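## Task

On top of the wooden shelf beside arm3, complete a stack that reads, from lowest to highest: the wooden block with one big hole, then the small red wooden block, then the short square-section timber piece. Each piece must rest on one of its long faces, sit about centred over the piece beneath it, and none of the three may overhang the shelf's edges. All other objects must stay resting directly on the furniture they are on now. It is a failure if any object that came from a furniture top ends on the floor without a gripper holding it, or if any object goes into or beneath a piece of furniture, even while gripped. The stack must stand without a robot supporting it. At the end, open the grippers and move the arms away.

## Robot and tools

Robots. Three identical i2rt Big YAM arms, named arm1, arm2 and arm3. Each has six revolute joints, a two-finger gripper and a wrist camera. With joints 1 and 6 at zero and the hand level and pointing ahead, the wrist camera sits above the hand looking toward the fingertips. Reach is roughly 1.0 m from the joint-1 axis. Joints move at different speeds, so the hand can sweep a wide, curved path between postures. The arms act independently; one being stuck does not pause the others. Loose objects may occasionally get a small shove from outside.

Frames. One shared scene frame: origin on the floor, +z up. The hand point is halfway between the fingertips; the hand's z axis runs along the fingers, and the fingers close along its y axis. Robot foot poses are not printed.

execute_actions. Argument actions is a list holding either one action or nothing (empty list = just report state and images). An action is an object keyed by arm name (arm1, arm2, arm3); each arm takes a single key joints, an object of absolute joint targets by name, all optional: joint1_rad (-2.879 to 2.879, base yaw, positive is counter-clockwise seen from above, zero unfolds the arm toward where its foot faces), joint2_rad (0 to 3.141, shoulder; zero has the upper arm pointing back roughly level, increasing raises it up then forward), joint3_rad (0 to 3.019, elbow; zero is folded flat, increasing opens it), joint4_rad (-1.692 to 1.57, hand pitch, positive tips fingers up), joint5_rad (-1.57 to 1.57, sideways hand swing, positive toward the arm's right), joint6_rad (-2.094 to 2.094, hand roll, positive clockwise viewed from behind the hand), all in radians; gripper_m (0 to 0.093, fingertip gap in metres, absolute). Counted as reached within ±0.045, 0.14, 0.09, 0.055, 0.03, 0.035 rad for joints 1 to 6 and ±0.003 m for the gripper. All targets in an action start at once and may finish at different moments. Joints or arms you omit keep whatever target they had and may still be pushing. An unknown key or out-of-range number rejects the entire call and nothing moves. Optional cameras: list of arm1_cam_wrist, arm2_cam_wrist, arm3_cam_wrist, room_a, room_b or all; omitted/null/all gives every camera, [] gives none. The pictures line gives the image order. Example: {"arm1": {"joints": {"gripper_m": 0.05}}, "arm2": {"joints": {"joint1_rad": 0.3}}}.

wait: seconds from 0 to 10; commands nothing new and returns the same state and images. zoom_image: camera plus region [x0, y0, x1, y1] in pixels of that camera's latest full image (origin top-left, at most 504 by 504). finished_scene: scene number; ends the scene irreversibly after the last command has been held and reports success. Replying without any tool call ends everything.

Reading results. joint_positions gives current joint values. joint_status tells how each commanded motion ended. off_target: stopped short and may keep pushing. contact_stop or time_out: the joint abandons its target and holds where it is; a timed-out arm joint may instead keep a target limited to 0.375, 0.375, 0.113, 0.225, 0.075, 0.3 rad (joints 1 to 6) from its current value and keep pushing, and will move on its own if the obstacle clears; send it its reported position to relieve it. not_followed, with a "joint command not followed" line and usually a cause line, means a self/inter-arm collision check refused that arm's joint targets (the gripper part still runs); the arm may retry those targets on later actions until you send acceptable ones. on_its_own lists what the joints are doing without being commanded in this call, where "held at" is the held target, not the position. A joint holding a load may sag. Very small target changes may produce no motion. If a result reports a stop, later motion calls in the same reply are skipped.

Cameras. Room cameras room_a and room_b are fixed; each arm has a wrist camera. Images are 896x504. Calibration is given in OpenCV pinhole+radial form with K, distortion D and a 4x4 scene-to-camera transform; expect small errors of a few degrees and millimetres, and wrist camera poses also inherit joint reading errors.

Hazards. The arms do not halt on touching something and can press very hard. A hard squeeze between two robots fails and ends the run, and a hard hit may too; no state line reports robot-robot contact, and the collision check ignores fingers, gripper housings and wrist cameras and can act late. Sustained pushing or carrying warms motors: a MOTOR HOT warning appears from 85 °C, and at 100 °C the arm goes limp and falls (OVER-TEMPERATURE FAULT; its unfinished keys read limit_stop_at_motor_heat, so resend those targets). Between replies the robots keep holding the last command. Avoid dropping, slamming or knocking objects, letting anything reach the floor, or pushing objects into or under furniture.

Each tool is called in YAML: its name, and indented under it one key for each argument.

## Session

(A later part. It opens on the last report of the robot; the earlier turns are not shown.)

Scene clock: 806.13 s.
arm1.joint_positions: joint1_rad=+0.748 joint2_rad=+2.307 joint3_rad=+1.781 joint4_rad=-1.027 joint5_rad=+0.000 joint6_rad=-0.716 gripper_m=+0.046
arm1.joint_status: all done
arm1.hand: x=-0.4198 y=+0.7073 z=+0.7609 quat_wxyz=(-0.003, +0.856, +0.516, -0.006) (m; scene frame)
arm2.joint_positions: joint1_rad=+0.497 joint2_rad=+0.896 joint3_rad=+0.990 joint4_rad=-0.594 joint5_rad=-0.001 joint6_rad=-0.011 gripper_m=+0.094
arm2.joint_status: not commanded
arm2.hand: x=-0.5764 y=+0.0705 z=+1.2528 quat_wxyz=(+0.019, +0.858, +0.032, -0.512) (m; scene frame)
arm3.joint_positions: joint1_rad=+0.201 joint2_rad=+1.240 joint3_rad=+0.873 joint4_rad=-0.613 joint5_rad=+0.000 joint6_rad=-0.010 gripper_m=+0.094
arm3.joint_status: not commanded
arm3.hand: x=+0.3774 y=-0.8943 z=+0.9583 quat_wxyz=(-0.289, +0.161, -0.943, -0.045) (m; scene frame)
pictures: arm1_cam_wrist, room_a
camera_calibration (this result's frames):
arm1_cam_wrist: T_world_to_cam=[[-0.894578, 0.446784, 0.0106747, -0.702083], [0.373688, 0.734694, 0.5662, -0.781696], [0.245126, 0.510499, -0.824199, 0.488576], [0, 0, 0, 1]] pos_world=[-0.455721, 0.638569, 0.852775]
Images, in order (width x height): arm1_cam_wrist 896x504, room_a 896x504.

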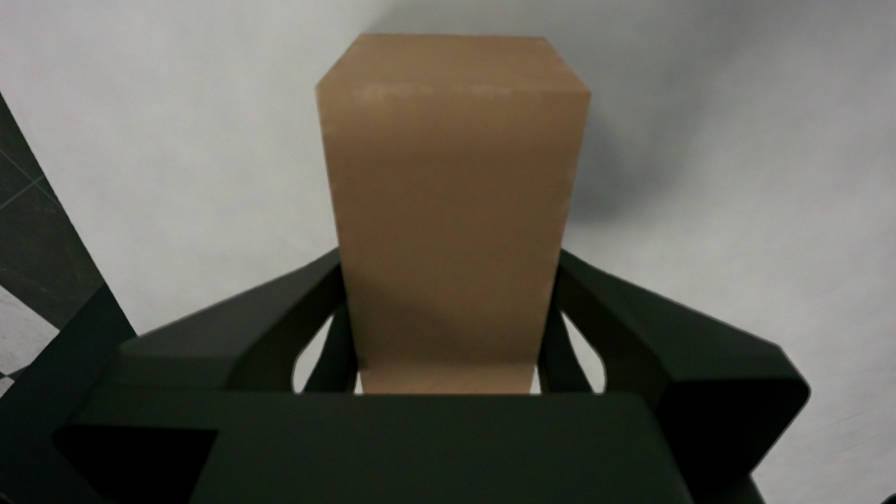

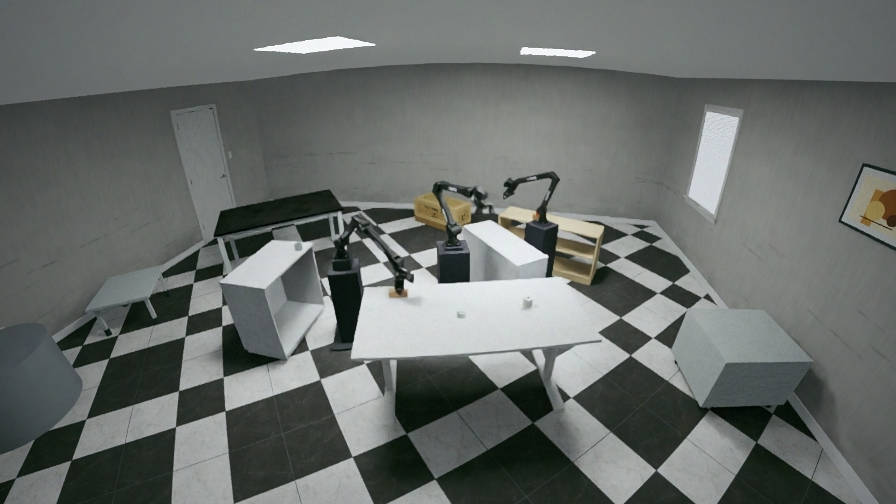

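execute_actions:
  actions:
    - {"arm1":{"joints":{"joint2_rad":2.30,"gripper_m":0.093}}}
  cameras: ["arm1_cam_wrist","room_a"]

Scene clock: 820.00 s.
arm1.joint_positions: joint1_rad=+0.748 joint2_rad=+2.307 joint3_rad=+1.781 joint4_rad=-1.023 joint5_rad=+0.000 joint6_rad=-0.716 gripper_m=+0.093
arm1.joint_status: all done
arm1.hand: x=-0.4206 y=+0.7070 z=+0.7609 quat_wxyz=(-0.004, +0.856, +0.516, -0.008) (m; scene frame)
arm2.joint_positions: joint1_rad=+0.497 joint2_rad=+0.896 joint3_rad=+0.990 joint4_rad=-0.594 joint5_rad=-0.001 joint6_rad=-0.011 gripper_m=+0.094
arm2.joint_status: not commanded
arm2.hand: x=-0.5764 y=+0.0705 z=+1.2528 quat_wxyz=(+0.019, +0.858, +0.032, -0.512) (m; scene frame)
arm3.joint_positions: joint1_rad=+0.201 joint2_rad=+1.240 joint3_rad=+0.873 joint4_rad=-0.613 joint5_rad=+0.000 joint6_rad=-0.010 gripper_m=+0.094
arm3.joint_status: not commanded
arm3.hand: x=+0.3774 y=-0.8943 z=+0.9583 quat_wxyz=(-0.289, +0.161, -0.943, -0.045) (m; scene frame)
pictures: arm1_cam_wrist, room_a
camera_calibration (this result's frames):
arm1_cam_wrist: T_world_to_cam=[[-0.894548, 0.446784, 0.0129859, -0.704397], [0.375486, 0.7354, 0.56409, -0.779323], [0.242477, 0.509482, -0.825611, 0.489614], [0, 0, 0, 1]] pos_world=[-0.456212, 0.638378, 0.852987]
Images, in order (width x height): arm1_cam_wrist 896x504, room_a 896x504.

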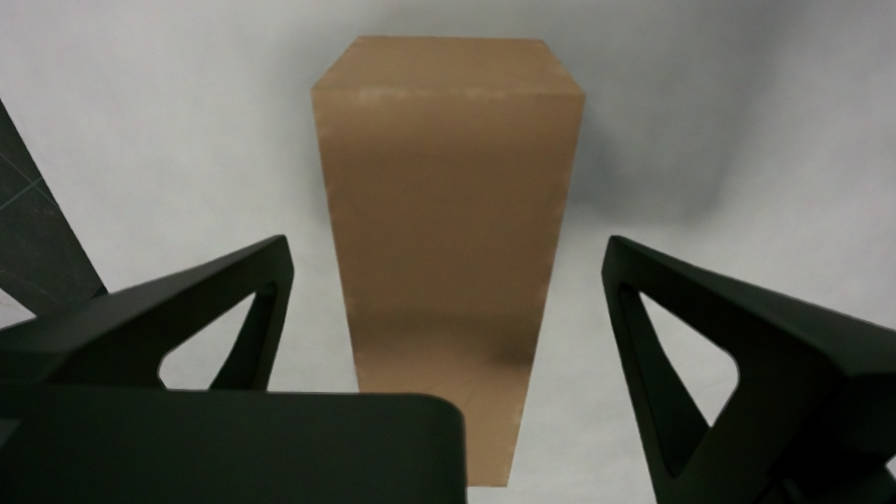

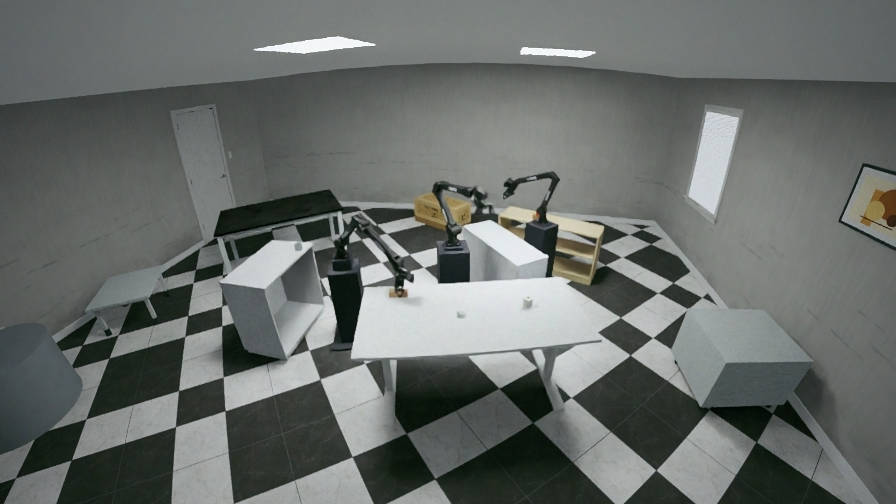

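execute_actions:
  actions:
    - {"arm1":{"joints":{"joint2_rad":2.19,"joint4_rad":-1.08}}}
  cameras: ["arm1_cam_wrist","room_a"]

Scene clock: 848.63 s.
arm1.joint_positions: joint1_rad=+0.748 joint2_rad=+2.195 joint3_rad=+1.781 joint4_rad=-1.063 joint5_rad=+0.000 joint6_rad=-0.716 gripper_m=+0.093
arm1.joint_status: all done
arm1.hand: x=-0.4291 y=+0.7033 z=+0.8322 quat_wxyz=(-0.010, +0.855, +0.516, -0.044) (m; scene frame)
arm2.joint_positions: joint1_rad=+0.497 joint2_rad=+0.896 joint3_rad=+0.990 joint4_rad=-0.594 joint5_rad=-0.001 joint6_rad=-0.011 gripper_m=+0.094
arm2.joint_status: not commanded
arm2.hand: x=-0.5764 y=+0.0705 z=+1.2528 quat_wxyz=(+0.019, +0.858, +0.032, -0.512) (m; scene frame)
arm3.joint_positions: joint1_rad=+0.201 joint2_rad=+1.240 joint3_rad=+0.873 joint4_rad=-0.613 joint5_rad=+0.000 joint6_rad=-0.010 gripper_m=+0.094
arm3.joint_status: not commanded
arm3.hand: x=+0.3774 y=-0.8943 z=+0.9583 quat_wxyz=(-0.289, +0.161, -0.943, -0.045) (m; scene frame)
pictures: arm1_cam_wrist, room_a
camera_calibration (this result's frames):
arm1_cam_wrist: T_world_to_cam=[[-0.892201, 0.447438, 0.0614536, -0.751083], [0.411632, 0.749619, 0.518296, -0.770035], [0.185838, 0.48772, -0.852991, 0.566193], [0, 0, 0, 1]] pos_world=[-0.458366, 0.637151, 0.92822]
Images, in order (width x height): arm1_cam_wrist 896x504, room_a 896x504.

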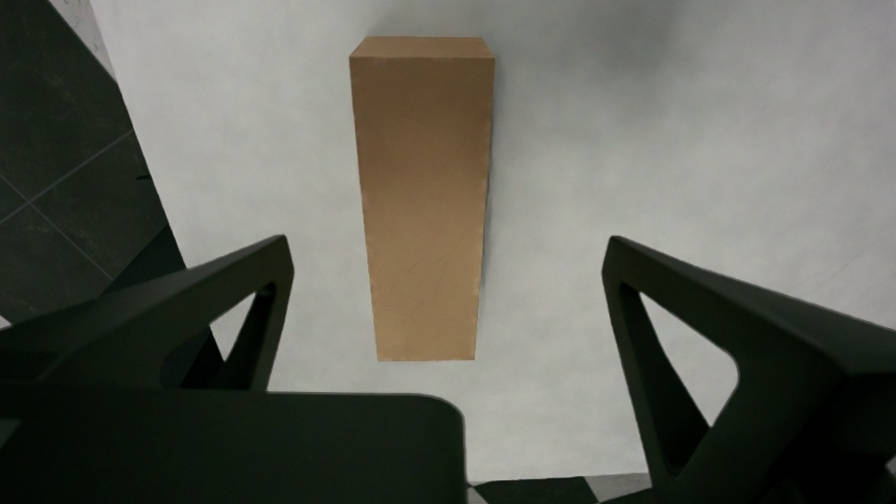

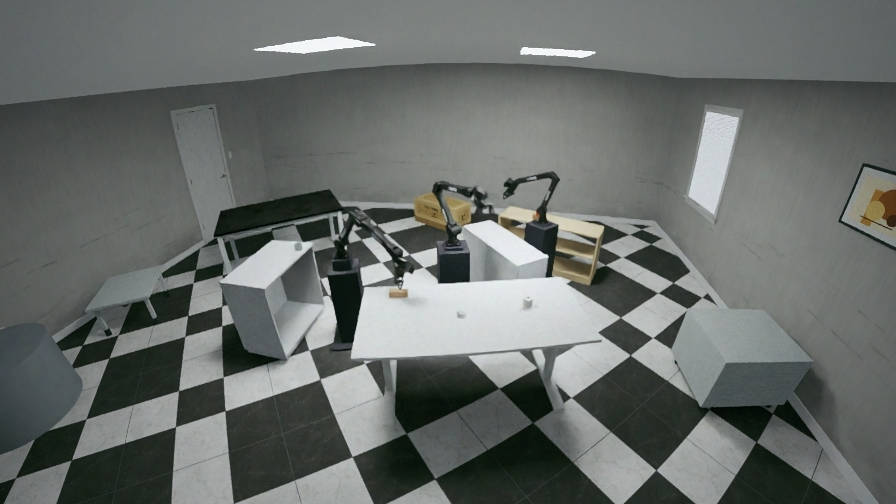

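execute_actions:
  actions:
    - {"arm1":{"joints":{"joint1_rad":-0.3,"joint2_rad":1.6,"joint3_rad":1.5,"joint4_rad":-1.3,"joint6_rad":0.0}},"arm2":{"joints":{"joint1_rad":-0.3,"joint6_rad":0.93}}}
  cameras: ["room_a","room_b"]

Scene clock: 871.83 s.
arm1.joint_positions: joint1_rad=-0.297 joint2_rad=+1.581 joint3_rad=+1.502 joint4_rad=-1.283 joint5_rad=+0.001 joint6_rad=-0.016 gripper_m=+0.093
arm1.joint_status: all done
arm1.hand: x=-0.2129 y=+1.2730 z=+1.0747 quat_wxyz=(-0.039, +0.941, -0.322, -0.098) (m; scene frame)
arm2.joint_positions: joint1_rad=-0.296 joint2_rad=+0.896 joint3_rad=+0.990 joint4_rad=-0.594 joint5_rad=+0.001 joint6_rad=+0.917 gripper_m=+0.094
arm2.joint_status: all done
arm2.hand: x=-0.4673 y=+0.3883 z=+1.2497 quat_wxyz=(+0.052, +0.585, -0.632, -0.506) (m; scene frame)
arm3.joint_positions: joint1_rad=+0.201 joint2_rad=+1.240 joint3_rad=+0.873 joint4_rad=-0.613 joint5_rad=+0.000 joint6_rad=-0.010 gripper_m=+0.094
arm3.joint_status: not commanded
arm3.hand: x=+0.3774 y=-0.8943 z=+0.9583 quat_wxyz=(-0.289, +0.161, -0.943, -0.045) (m; scene frame)
pictures: room_a, room_b
Images, in order (width x height): room_a 896x504, room_b 896x504.

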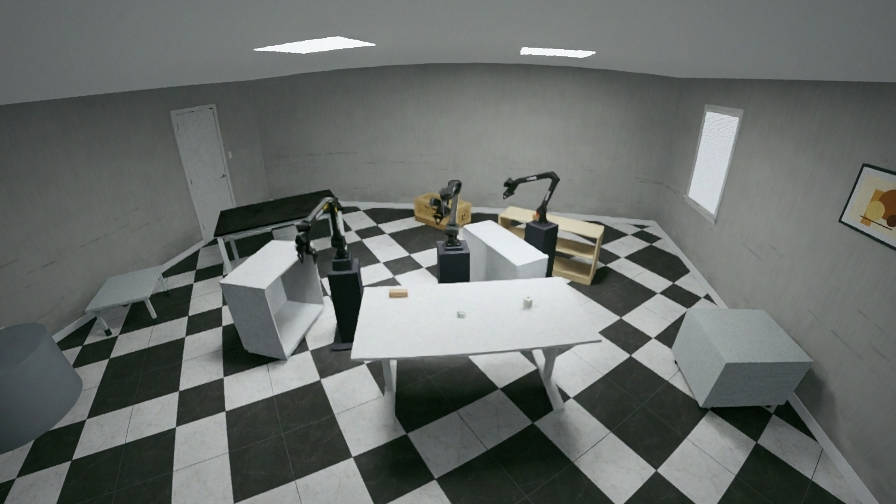

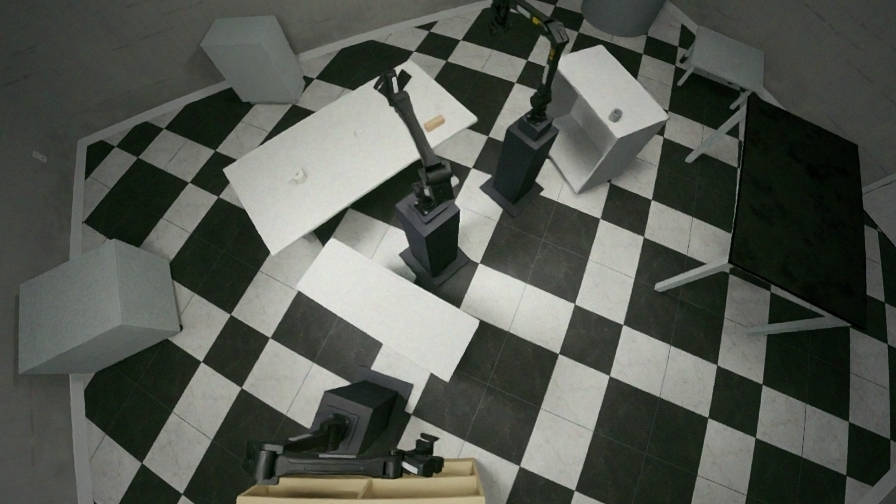

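execute_actions:
  actions:
    - {"arm2":{"joints":{"joint1_rad":-0.722,"joint2_rad":1.8,"joint3_rad":1.89,"joint4_rad":-1.2,"joint6_rad":0.93}}}
  cameras: ["arm2_cam_wrist","room_a"]

execute_actions:
  actions:
    - {"arm2":{"joints":{"joint2_rad":2.28,"joint3_rad":1.89,"joint4_rad":-1.175}}}
  cameras: ["arm2_cam_wrist","room_a"]

Scene clock: 891.60 s.
arm1.joint_positions: joint1_rad=-0.297 joint2_rad=+1.581 joint3_rad=+1.502 joint4_rad=-1.283 joint5_rad=+0.001 joint6_rad=-0.016 gripper_m=+0.093
arm1.joint_status: not commanded
arm1.hand: x=-0.2129 y=+1.2730 z=+1.0747 quat_wxyz=(-0.039, +0.941, -0.322, -0.098) (m; scene frame)
arm2.joint_positions: joint1_rad=-0.729 joint2_rad=+1.817 joint3_rad=+1.834 joint4_rad=-1.193 joint5_rad=+0.000 joint6_rad=+0.917 gripper_m=+0.094
arm2.joint_status: all done
arm2.hand: x=-0.4054 y=+0.7000 z=+1.1203 quat_wxyz=(-0.020, +0.498, -0.846, -0.191) (m; scene frame)
arm3.joint_positions: joint1_rad=+0.201 joint2_rad=+1.240 joint3_rad=+0.873 joint4_rad=-0.613 joint5_rad=+0.000 joint6_rad=-0.010 gripper_m=+0.094
arm3.joint_status: not commanded
arm3.hand: x=+0.3774 y=-0.8943 z=+0.9583 quat_wxyz=(-0.289, +0.161, -0.943, -0.045) (m; scene frame)
pictures: arm2_cam_wrist, room_a
camera_calibration (this result's frames):
arm2_cam_wrist: T_world_to_cam=[[0.839048, -0.4477, -0.309132, 1.00137], [-0.330801, -0.870911, 0.363435, 0.0713805], [-0.431936, -0.202678, -0.878836, 1.07717], [0, 0, 0, 1]] pos_world=[-0.351319, 0.728802, 1.23027]
Images, in order (width x height): arm2_cam_wrist 896x504, room_a 896x504.

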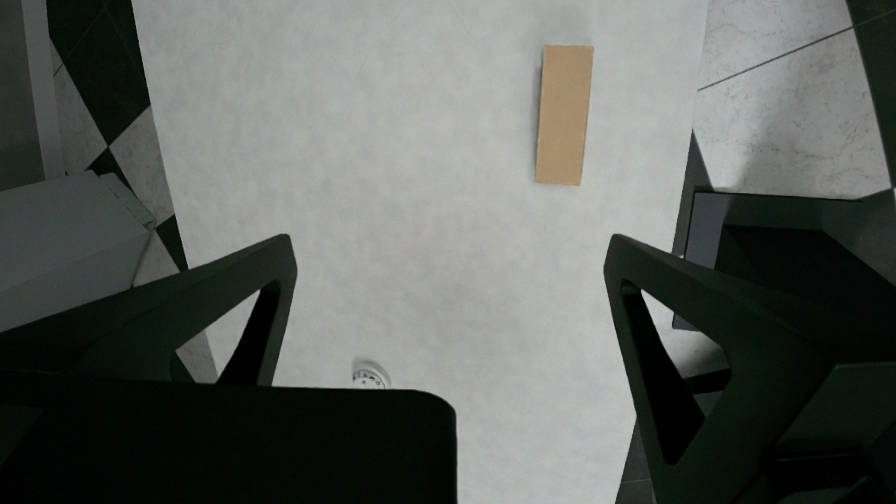

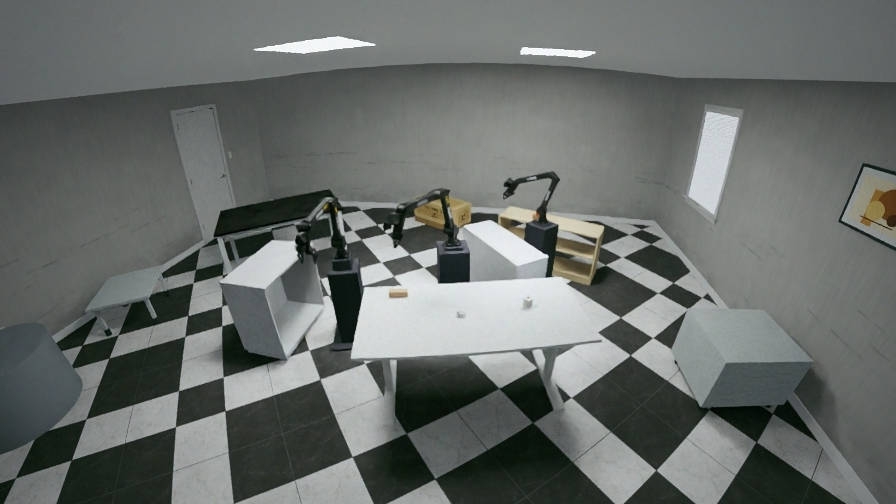

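Scene clock: 893.30 s.
arm1.joint_positions: joint1_rad=-0.297 joint2_rad=+1.581 joint3_rad=+1.502 joint4_rad=-1.283 joint5_rad=+0.001 joint6_rad=-0.016 gripper_m=+0.093
arm1.joint_status: not commanded
arm1.hand: x=-0.2129 y=+1.2730 z=+1.0747 quat_wxyz=(-0.039, +0.941, -0.322, -0.098) (m; scene frame)
arm2.joint_positions: joint1_rad=-0.729 joint2_rad=+2.283 joint3_rad=+1.867 joint4_rad=-1.179 joint5_rad=+0.000 joint6_rad=+0.917 gripper_m=+0.094
arm2.joint_status: all done
arm2.hand: x=-0.4092 y=+0.7044 z=+0.8324 quat_wxyz=(+0.005, +0.508, -0.861, +0.015) (m; scene frame)
arm3.joint_positions: joint1_rad=+0.201 joint2_rad=+1.240 joint3_rad=+0.873 joint4_rad=-0.613 joint5_rad=+0.000 joint6_rad=-0.010 gripper_m=+0.094
arm3.joint_status: not commanded
arm3.hand: x=+0.3774 y=-0.8943 z=+0.9583 quat_wxyz=(-0.289, +0.161, -0.943, -0.045) (m; scene frame)
pictures: arm2_cam_wrist, room_a
camera_calibration (this result's frames):
arm2_cam_wrist: T_world_to_cam=[[0.864775, -0.501735, 0.0206512, 0.691611], [-0.410993, -0.683547, 0.603198, -0.185799], [-0.28853, -0.530118, -0.797324, 1.04491], [0, 0, 0, 1]] pos_world=[-0.372962, 0.773931, 0.930927]
Images, in order (width x height): arm2_cam_wrist 896x504, room_a 896x504.

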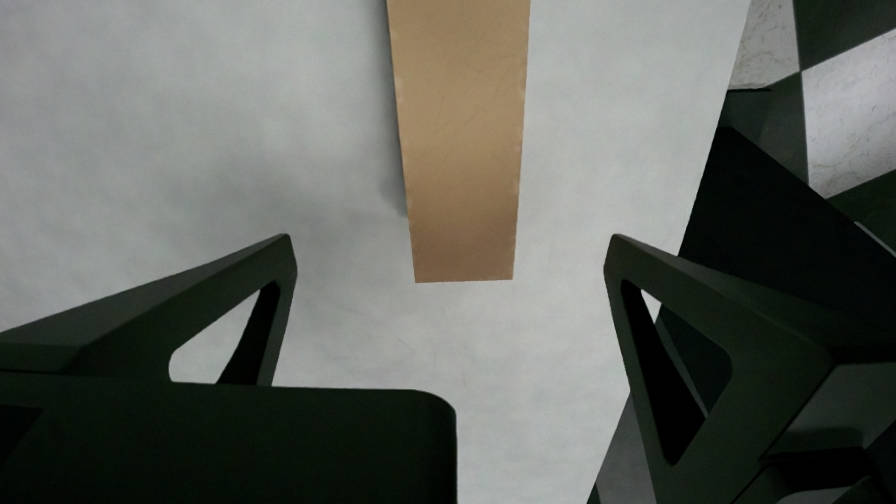

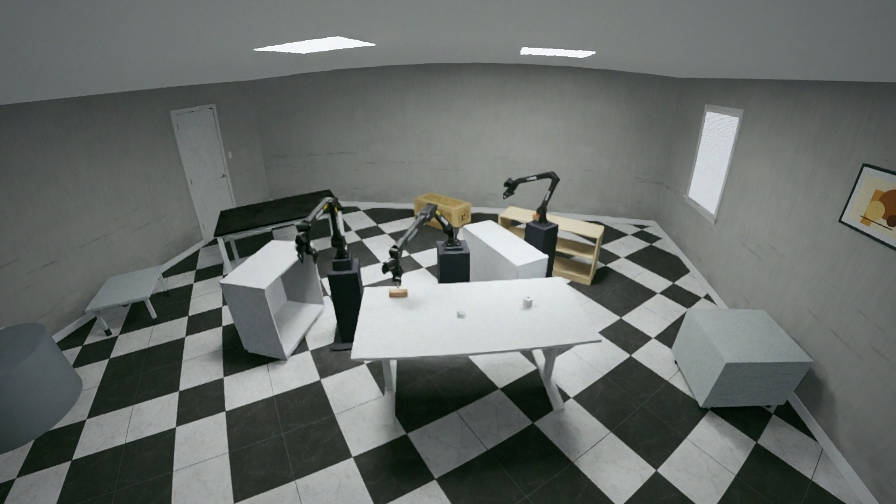

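execute_actions:
  actions:
    - {"arm2":{"joints":{"joint1_rad":-0.752,"joint2_rad":2.37,"joint3_rad":1.82,"joint4_rad":-1.005}}}
  cameras: ["arm2_cam_wrist","room_a"]

Scene clock: 923.37 s.
arm1.joint_positions: joint1_rad=-0.297 joint2_rad=+1.581 joint3_rad=+1.502 joint4_rad=-1.283 joint5_rad=+0.001 joint6_rad=-0.016 gripper_m=+0.093
arm1.joint_status: not commanded
arm1.hand: x=-0.2129 y=+1.2730 z=+1.0747 quat_wxyz=(-0.039, +0.941, -0.322, -0.098) (m; scene frame)
arm2.joint_positions: joint1_rad=-0.745 joint2_rad=+2.383 joint3_rad=+1.816 joint4_rad=-1.015 joint5_rad=+0.000 joint6_rad=+0.917 gripper_m=+0.094
arm2.joint_status: all done
arm2.hand: x=-0.3993 y=+0.7065 z=+0.7502 quat_wxyz=(+0.004, +0.501, -0.865, +0.009) (m; scene frame)
arm3.joint_positions: joint1_rad=+0.201 joint2_rad=+1.240 joint3_rad=+0.873 joint4_rad=-0.613 joint5_rad=+0.000 joint6_rad=-0.010 gripper_m=+0.094
arm3.joint_status: not commanded
arm3.hand: x=+0.3774 y=-0.8943 z=+0.9583 quat_wxyz=(-0.289, +0.161, -0.943, -0.045) (m; scene frame)
pictures: arm2_cam_wrist, room_a
camera_calibration (this result's frames):
arm2_cam_wrist: T_world_to_cam=[[0.856858, -0.515448, 0.0103383, 0.700108], [-0.418765, -0.68416, 0.597127, -0.12884], [-0.300715, -0.515983, -0.80208, 0.972039], [0, 0, 0, 1]] pos_world=[-0.36154, 0.774277, 0.849349]
Images, in order (width x height): arm2_cam_wrist 896x504, room_a 896x504.

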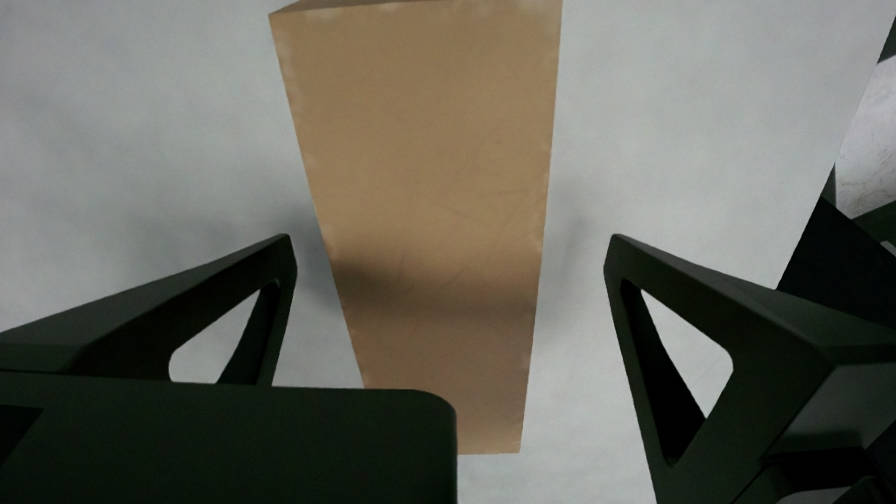

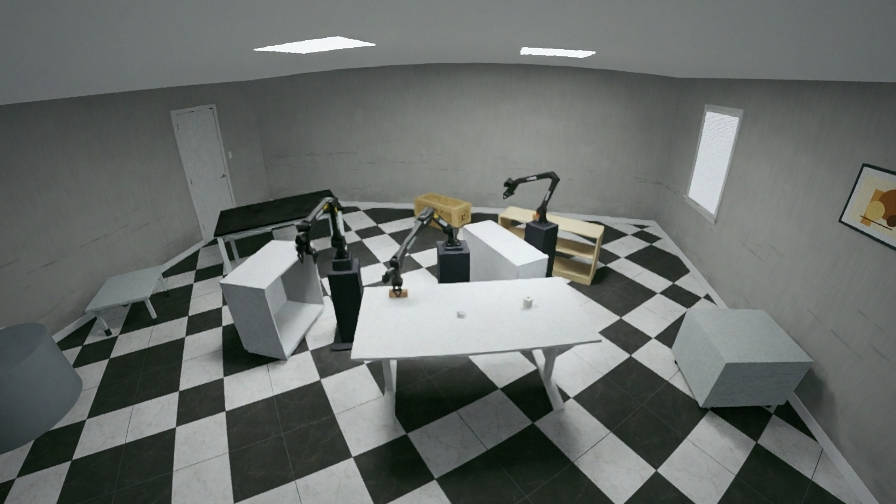

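execute_actions:
  actions:
    - {"arm2":{"joints":{"gripper_m":0.03}}}
  cameras: ["arm2_cam_wrist","room_a"]

Scene clock: 930.00 s.
arm1.joint_positions: joint1_rad=-0.297 joint2_rad=+1.581 joint3_rad=+1.502 joint4_rad=-1.283 joint5_rad=+0.001 joint6_rad=-0.016 gripper_m=+0.093
arm1.joint_status: not commanded
arm1.hand: x=-0.2129 y=+1.2730 z=+1.0747 quat_wxyz=(-0.039, +0.941, -0.322, -0.098) (m; scene frame)
arm2.joint_positions: joint1_rad=-0.745 joint2_rad=+2.383 joint3_rad=+1.816 joint4_rad=-1.014 joint5_rad=+0.000 joint6_rad=+0.919 gripper_m=+0.045
arm2.joint_status: gripper_m off_target (ended at +0.045, target +0.030)
arm2.hand: x=-0.3995 y=+0.7068 z=+0.7502 quat_wxyz=(+0.004, +0.500, -0.866, +0.008) (m; scene frame)
arm3.joint_positions: joint1_rad=+0.201 joint2_rad=+1.240 joint3_rad=+0.873 joint4_rad=-0.613 joint5_rad=+0.000 joint6_rad=-0.010 gripper_m=+0.094
arm3.joint_status: not commanded
arm3.hand: x=+0.3774 y=-0.8943 z=+0.9583 quat_wxyz=(-0.289, +0.161, -0.943, -0.045) (m; scene frame)
pictures: arm2_cam_wrist, room_a
camera_calibration (this result's frames):
arm2_cam_wrist: T_world_to_cam=[[0.856269, -0.51645, 0.0091258, 0.701792], [-0.419216, -0.684518, 0.5964, -0.128041], [-0.301764, -0.514504, -0.802636, 0.971121], [0, 0, 0, 1]] pos_world=[-0.361551, 0.77444, 0.849415]
Images, in order (width x height): arm2_cam_wrist 896x504, room_a 896x504.

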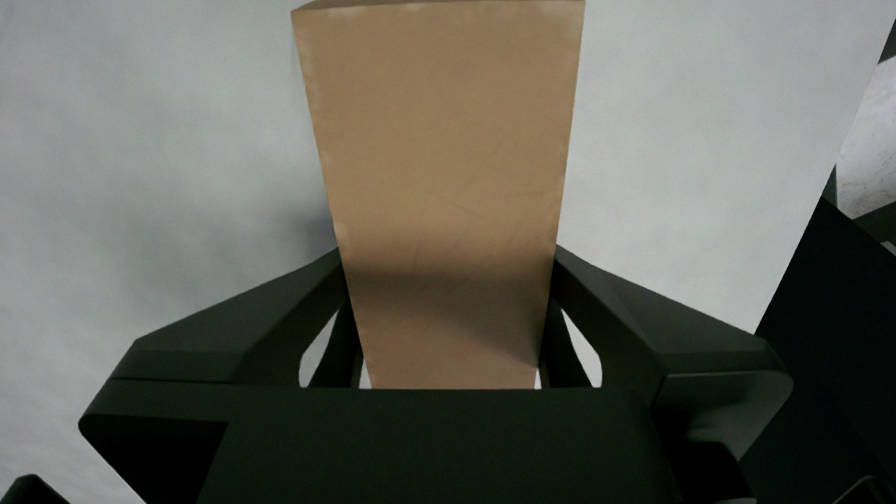

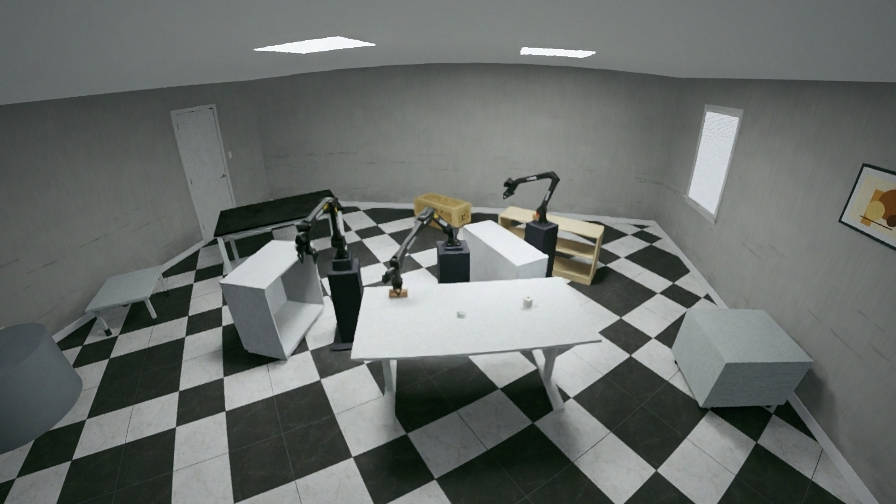

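execute_actions:
  actions:
    - {"arm2":{"joints":{"joint2_rad":2.0,"joint4_rad":-1.13,"gripper_m":0.03}}}
  cameras: ["arm2_cam_wrist","room_a"]

Scene clock: 961.27 s.
arm1.joint_positions: joint1_rad=-0.297 joint2_rad=+1.581 joint3_rad=+1.502 joint4_rad=-1.283 joint5_rad=+0.001 joint6_rad=-0.016 gripper_m=+0.093
arm1.joint_status: not commanded
arm1.hand: x=-0.2129 y=+1.2730 z=+1.0747 quat_wxyz=(-0.039, +0.941, -0.322, -0.098) (m; scene frame)
arm2.joint_positions: joint1_rad=-0.745 joint2_rad=+2.019 joint3_rad=+1.801 joint4_rad=-1.125 joint5_rad=+0.000 joint6_rad=+0.919 gripper_m=+0.045
arm2.joint_status: gripper_m off_target (ended at +0.045, target +0.030); the others done
arm2.hand: x=-0.4038 y=+0.7206 z=+0.9798 quat_wxyz=(-0.011, +0.497, -0.861, -0.110) (m; scene frame)
arm3.joint_positions: joint1_rad=+0.201 joint2_rad=+1.240 joint3_rad=+0.873 joint4_rad=-0.613 joint5_rad=+0.000 joint6_rad=-0.010 gripper_m=+0.094
arm3.joint_status: not commanded
arm3.hand: x=+0.3774 y=-0.8943 z=+0.9583 quat_wxyz=(-0.289, +0.161, -0.943, -0.045) (m; scene frame)
pictures: arm2_cam_wrist, room_a
camera_calibration (this result's frames):
arm2_cam_wrist: T_world_to_cam=[[0.847585, -0.498571, -0.181734, 0.881062], [-0.371077, -0.801669, 0.468646, -0.0283778], [-0.379344, -0.32978, -0.86449, 1.0574], [0, 0, 0, 1]] pos_world=[-0.356189, 0.76523, 1.08753]
Images, in order (width x height): arm2_cam_wrist 896x504, room_a 896x504.

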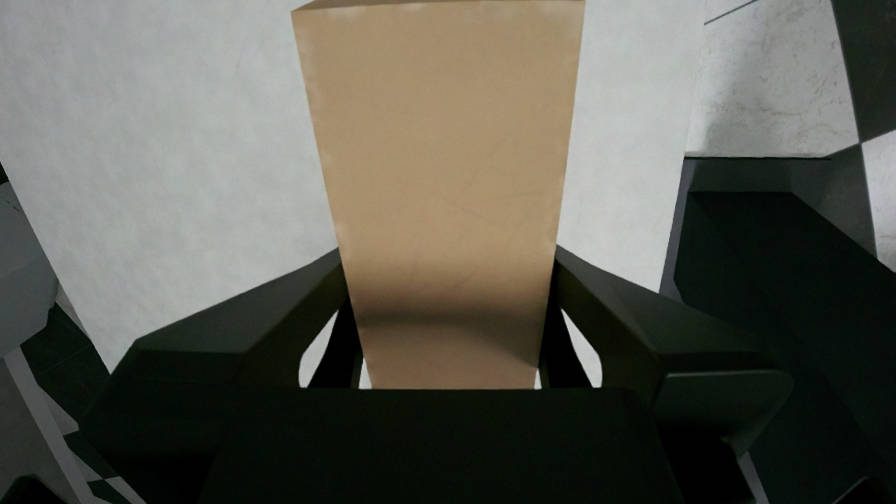

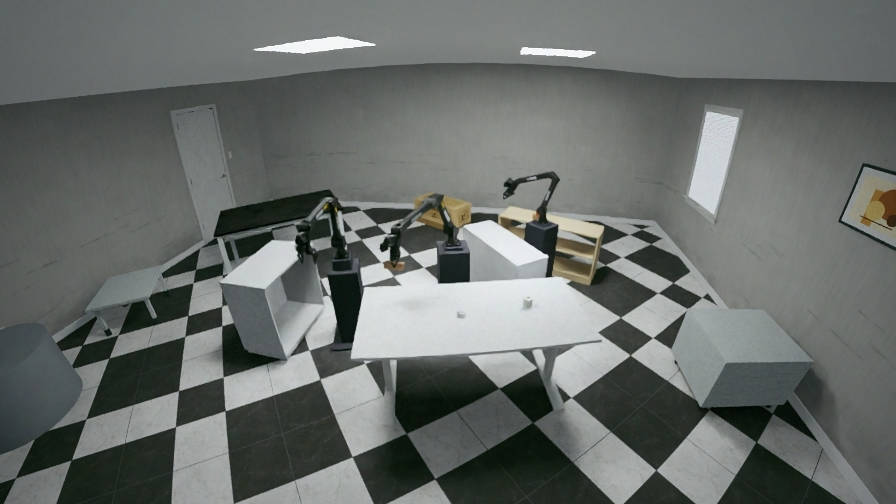

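execute_actions:
  actions:
    - {"arm2":{"joints":{"joint1_rad":2.105,"joint2_rad":1.85,"joint3_rad":1.56,"joint4_rad":-1.29,"joint6_rad":0.06}}}
  cameras: ["arm2_cam_wrist","room_a","room_b"]

Scene clock: 974.43 s.
arm1.joint_positions: joint1_rad=-0.297 joint2_rad=+1.581 joint3_rad=+1.502 joint4_rad=-1.283 joint5_rad=+0.001 joint6_rad=-0.016 gripper_m=+0.093
arm1.joint_status: not commanded
arm1.hand: x=-0.2129 y=+1.2730 z=+1.0747 quat_wxyz=(-0.039, +0.941, -0.322, -0.098) (m; scene frame)
arm2.joint_positions: joint1_rad=+2.114 joint2_rad=+1.864 joint3_rad=+1.562 joint4_rad=-1.282 joint5_rad=-0.002 joint6_rad=+0.071 gripper_m=+0.045
arm2.joint_status: all done
arm2.hand: x=-0.0805 y=-0.4570 z=+0.9831 quat_wxyz=(-0.002, +0.692, +0.722, +0.001) (m; scene frame)
arm3.joint_positions: joint1_rad=+0.201 joint2_rad=+1.240 joint3_rad=+0.873 joint4_rad=-0.613 joint5_rad=+0.000 joint6_rad=-0.010 gripper_m=+0.094
arm3.joint_status: not commanded
arm3.hand: x=+0.3774 y=-0.8943 z=+0.9583 quat_wxyz=(-0.289, +0.161, -0.943, -0.045) (m; scene frame)
pictures: arm2_cam_wrist, room_a, room_b
camera_calibration (this result's frames):
arm2_cam_wrist: T_world_to_cam=[[-0.99975, -0.0223594, 0.000680882, -0.089846], [-0.0176858, 0.808686, 0.587975, -0.206857], [-0.0136974, 0.587816, -0.808879, 1.18859], [0, 0, 0, 1]] pos_world=[-0.0772014, -0.533398, 1.08311]
Images, in order (width x height): arm2_cam_wrist 896x504, room_a 896x504, room_b 896x504.

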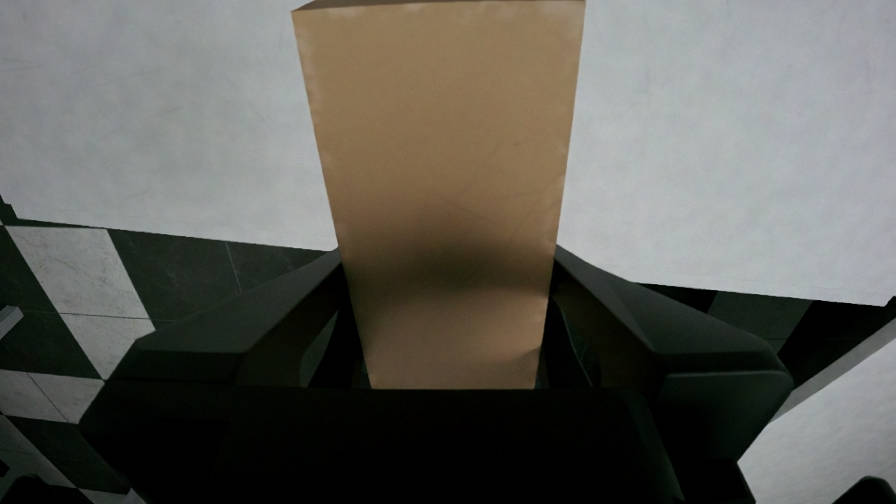

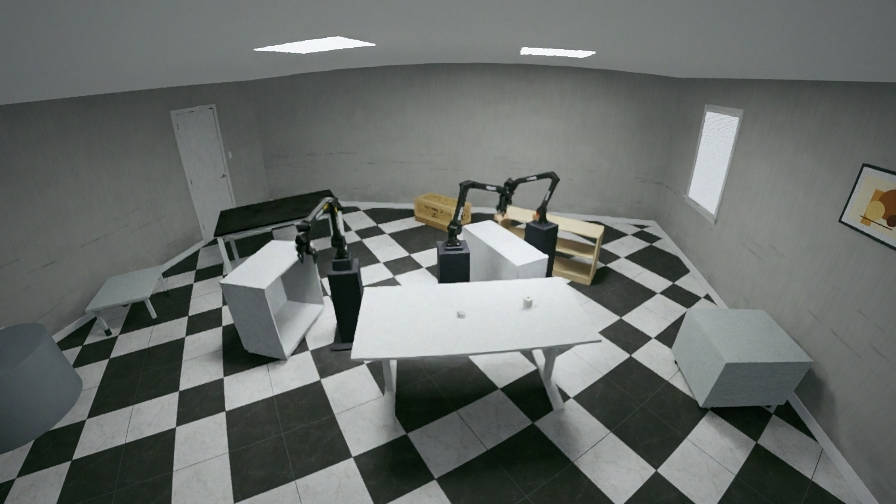

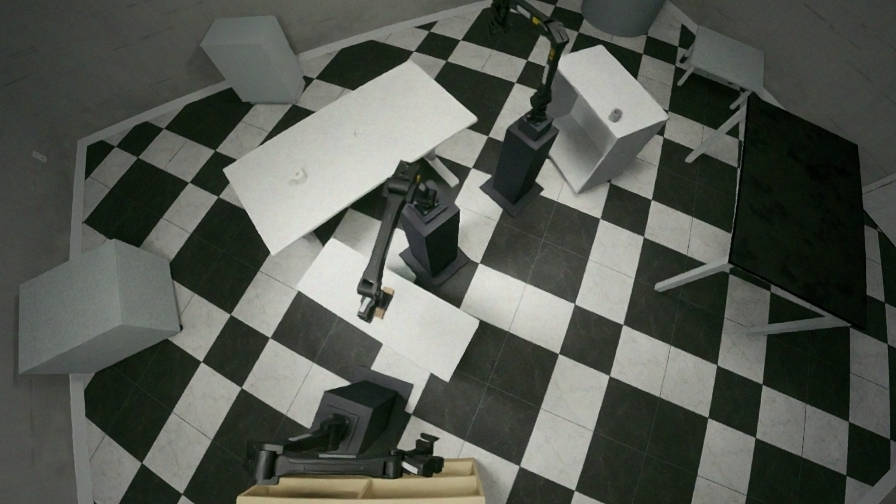

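execute_actions:
  actions:
    - {"arm2":{"joints":{"joint2_rad":2.03,"joint3_rad":1.38,"joint4_rad":-0.895}}}
  cameras: ["arm2_cam_wrist","room_a","room_b"]

Scene clock: 986.57 s.
arm1.joint_positions: joint1_rad=-0.297 joint2_rad=+1.581 joint3_rad=+1.502 joint4_rad=-1.283 joint5_rad=+0.001 joint6_rad=-0.016 gripper_m=+0.093
arm1.joint_status: not commanded
arm1.hand: x=-0.2129 y=+1.2730 z=+1.0747 quat_wxyz=(-0.039, +0.941, -0.322, -0.098) (m; scene frame)
arm2.joint_positions: joint1_rad=+2.114 joint2_rad=+2.049 joint3_rad=+1.361 joint4_rad=-0.904 joint5_rad=-0.002 joint6_rad=+0.071 gripper_m=+0.045
arm2.joint_status: all done
arm2.hand: x=-0.0823 y=-0.4468 z=+0.8159 quat_wxyz=(-0.006, +0.692, +0.722, +0.004) (m; scene frame)
arm3.joint_positions: joint1_rad=+0.201 joint2_rad=+1.240 joint3_rad=+0.873 joint4_rad=-0.613 joint5_rad=+0.000 joint6_rad=-0.010 gripper_m=+0.094
arm3.joint_status: not commanded
arm3.hand: x=+0.3774 y=-0.8943 z=+0.9583 quat_wxyz=(-0.289, +0.161, -0.943, -0.045) (m; scene frame)
pictures: arm2_cam_wrist, room_a, room_b
camera_calibration (this result's frames):
arm2_cam_wrist: T_world_to_cam=[[-0.999749, -0.0223356, 0.00151653, -0.0919644], [-0.0170438, 0.803305, 0.595325, -0.125241], [-0.0145152, 0.59515, -0.803484, 1.04615], [0, 0, 0, 1]] pos_world=[-0.0788908, -0.524065, 0.915266]
Images, in order (width x height): arm2_cam_wrist 896x504, room_a 896x504, room_b 896x504.

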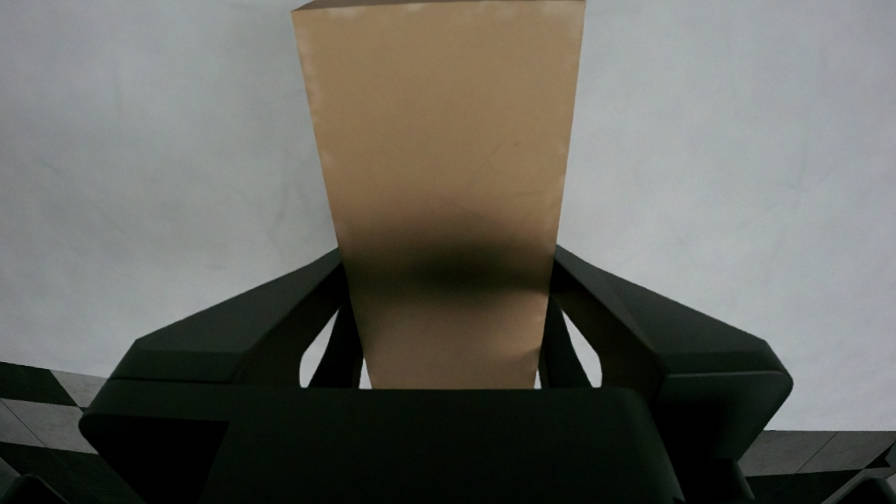

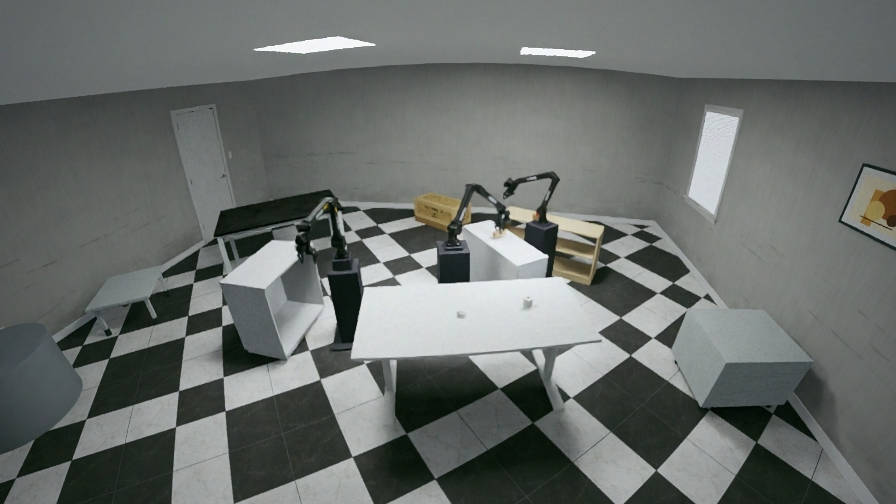

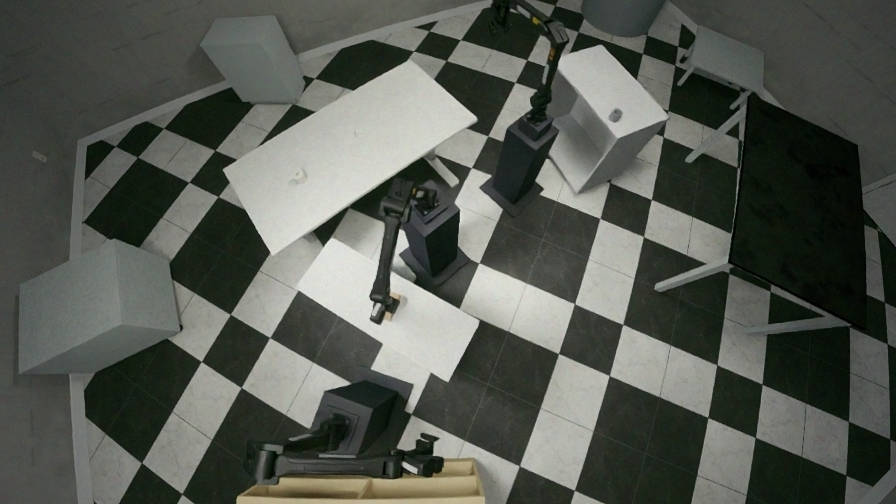

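zoom_image:
  camera: "arm2_cam_wrist"
  region: [0, 300, 300, 504]

zoom_image:
  camera: "room_a"
  region: [450, 190, 570, 290]

Region (0, 300, 300, 504) of arm2_cam_wrist's 896x504 image, scaled by 1.680, with more detail than that image has; it fills the top 343 rows of this view, and the rest is white.

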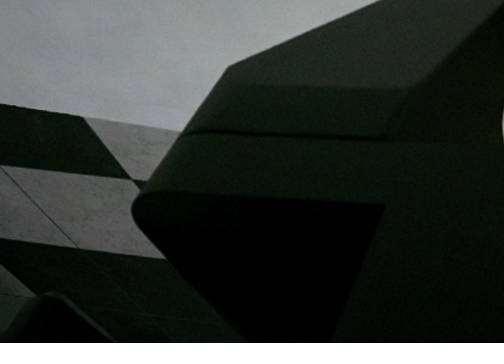

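Region (450, 190, 570, 290) of room_a's 896x504 image, scaled by 4.200, with more detail than that image has.

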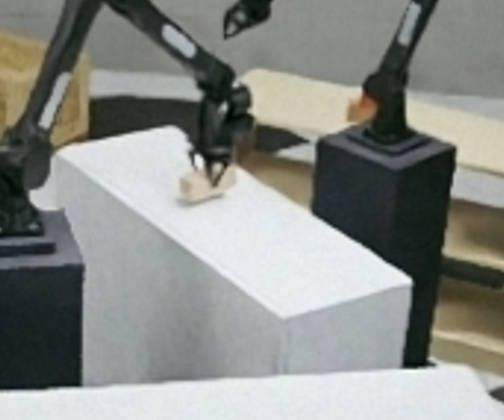

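execute_actions:
  actions:
    - {"arm2":{"joints":{"joint2_rad":2.095,"joint4_rad":-0.825}}}
  cameras: ["arm2_cam_wrist","room_a"]

Scene clock: 1023.13 s.
arm1.joint_positions: joint1_rad=-0.297 joint2_rad=+1.581 joint3_rad=+1.502 joint4_rad=-1.283 joint5_rad=+0.001 joint6_rad=-0.016 gripper_m=+0.093
arm1.joint_status: not commanded
arm1.hand: x=-0.2129 y=+1.2730 z=+1.0747 quat_wxyz=(-0.039, +0.941, -0.322, -0.098) (m; scene frame)
arm2.joint_positions: joint1_rad=+2.114 joint2_rad=+2.095 joint3_rad=+1.361 joint4_rad=-0.837 joint5_rad=+0.000 joint6_rad=+0.071 gripper_m=+0.045
arm2.joint_status: all done
arm2.hand: x=-0.0817 y=-0.4546 z=+0.7914 quat_wxyz=(+0.002, +0.692, +0.722, -0.004) (m; scene frame)
arm3.joint_positions: joint1_rad=+0.201 joint2_rad=+1.240 joint3_rad=+0.873 joint4_rad=-0.613 joint5_rad=+0.000 joint6_rad=-0.010 gripper_m=+0.094
arm3.joint_status: not commanded
arm3.hand: x=+0.3774 y=-0.8943 z=+0.9583 quat_wxyz=(-0.289, +0.161, -0.943, -0.045) (m; scene frame)
pictures: arm2_cam_wrist, room_a
camera_calibration (this result's frames):
arm2_cam_wrist: T_world_to_cam=[[-0.999749, -0.0223926, 0.00105177, -0.0912195], [-0.0176709, 0.816076, 0.577675, -0.0846211], [-0.013794, 0.577511, -0.816266, 1.0333], [0, 0, 0, 1]] pos_world=[-0.0784387, -0.529726, 0.892424]
Images, in order (width x height): arm2_cam_wrist 896x504, room_a 896x504.

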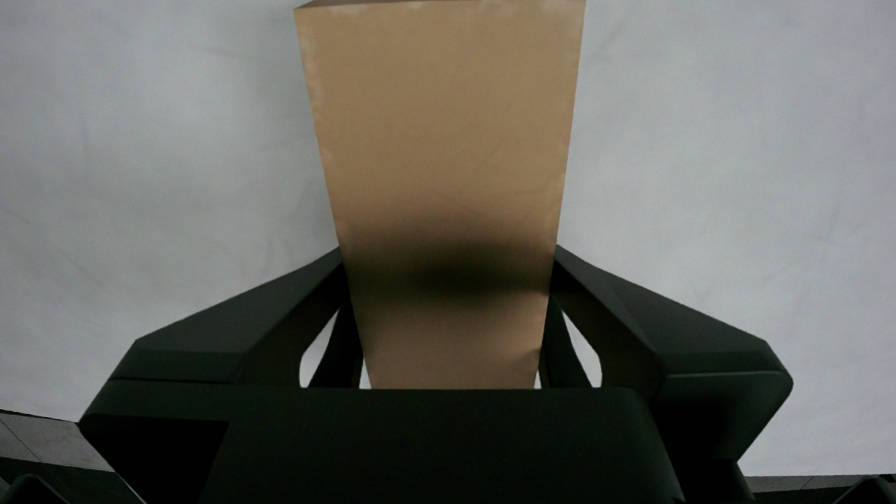

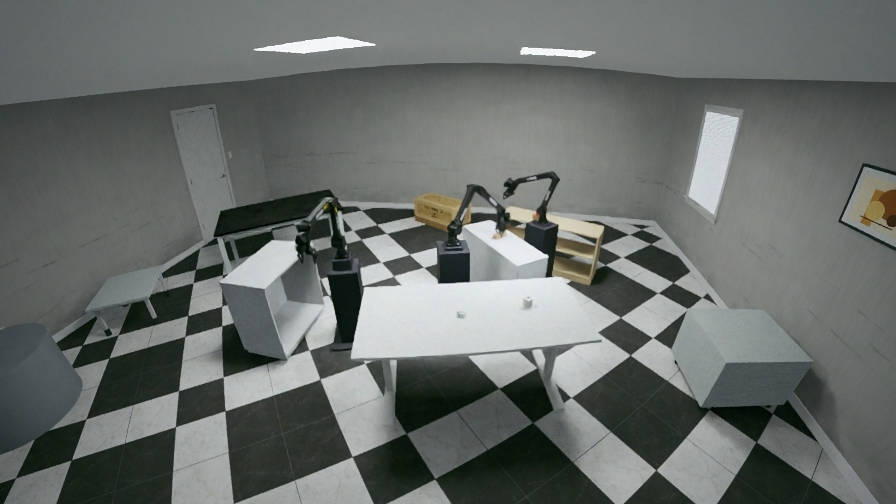

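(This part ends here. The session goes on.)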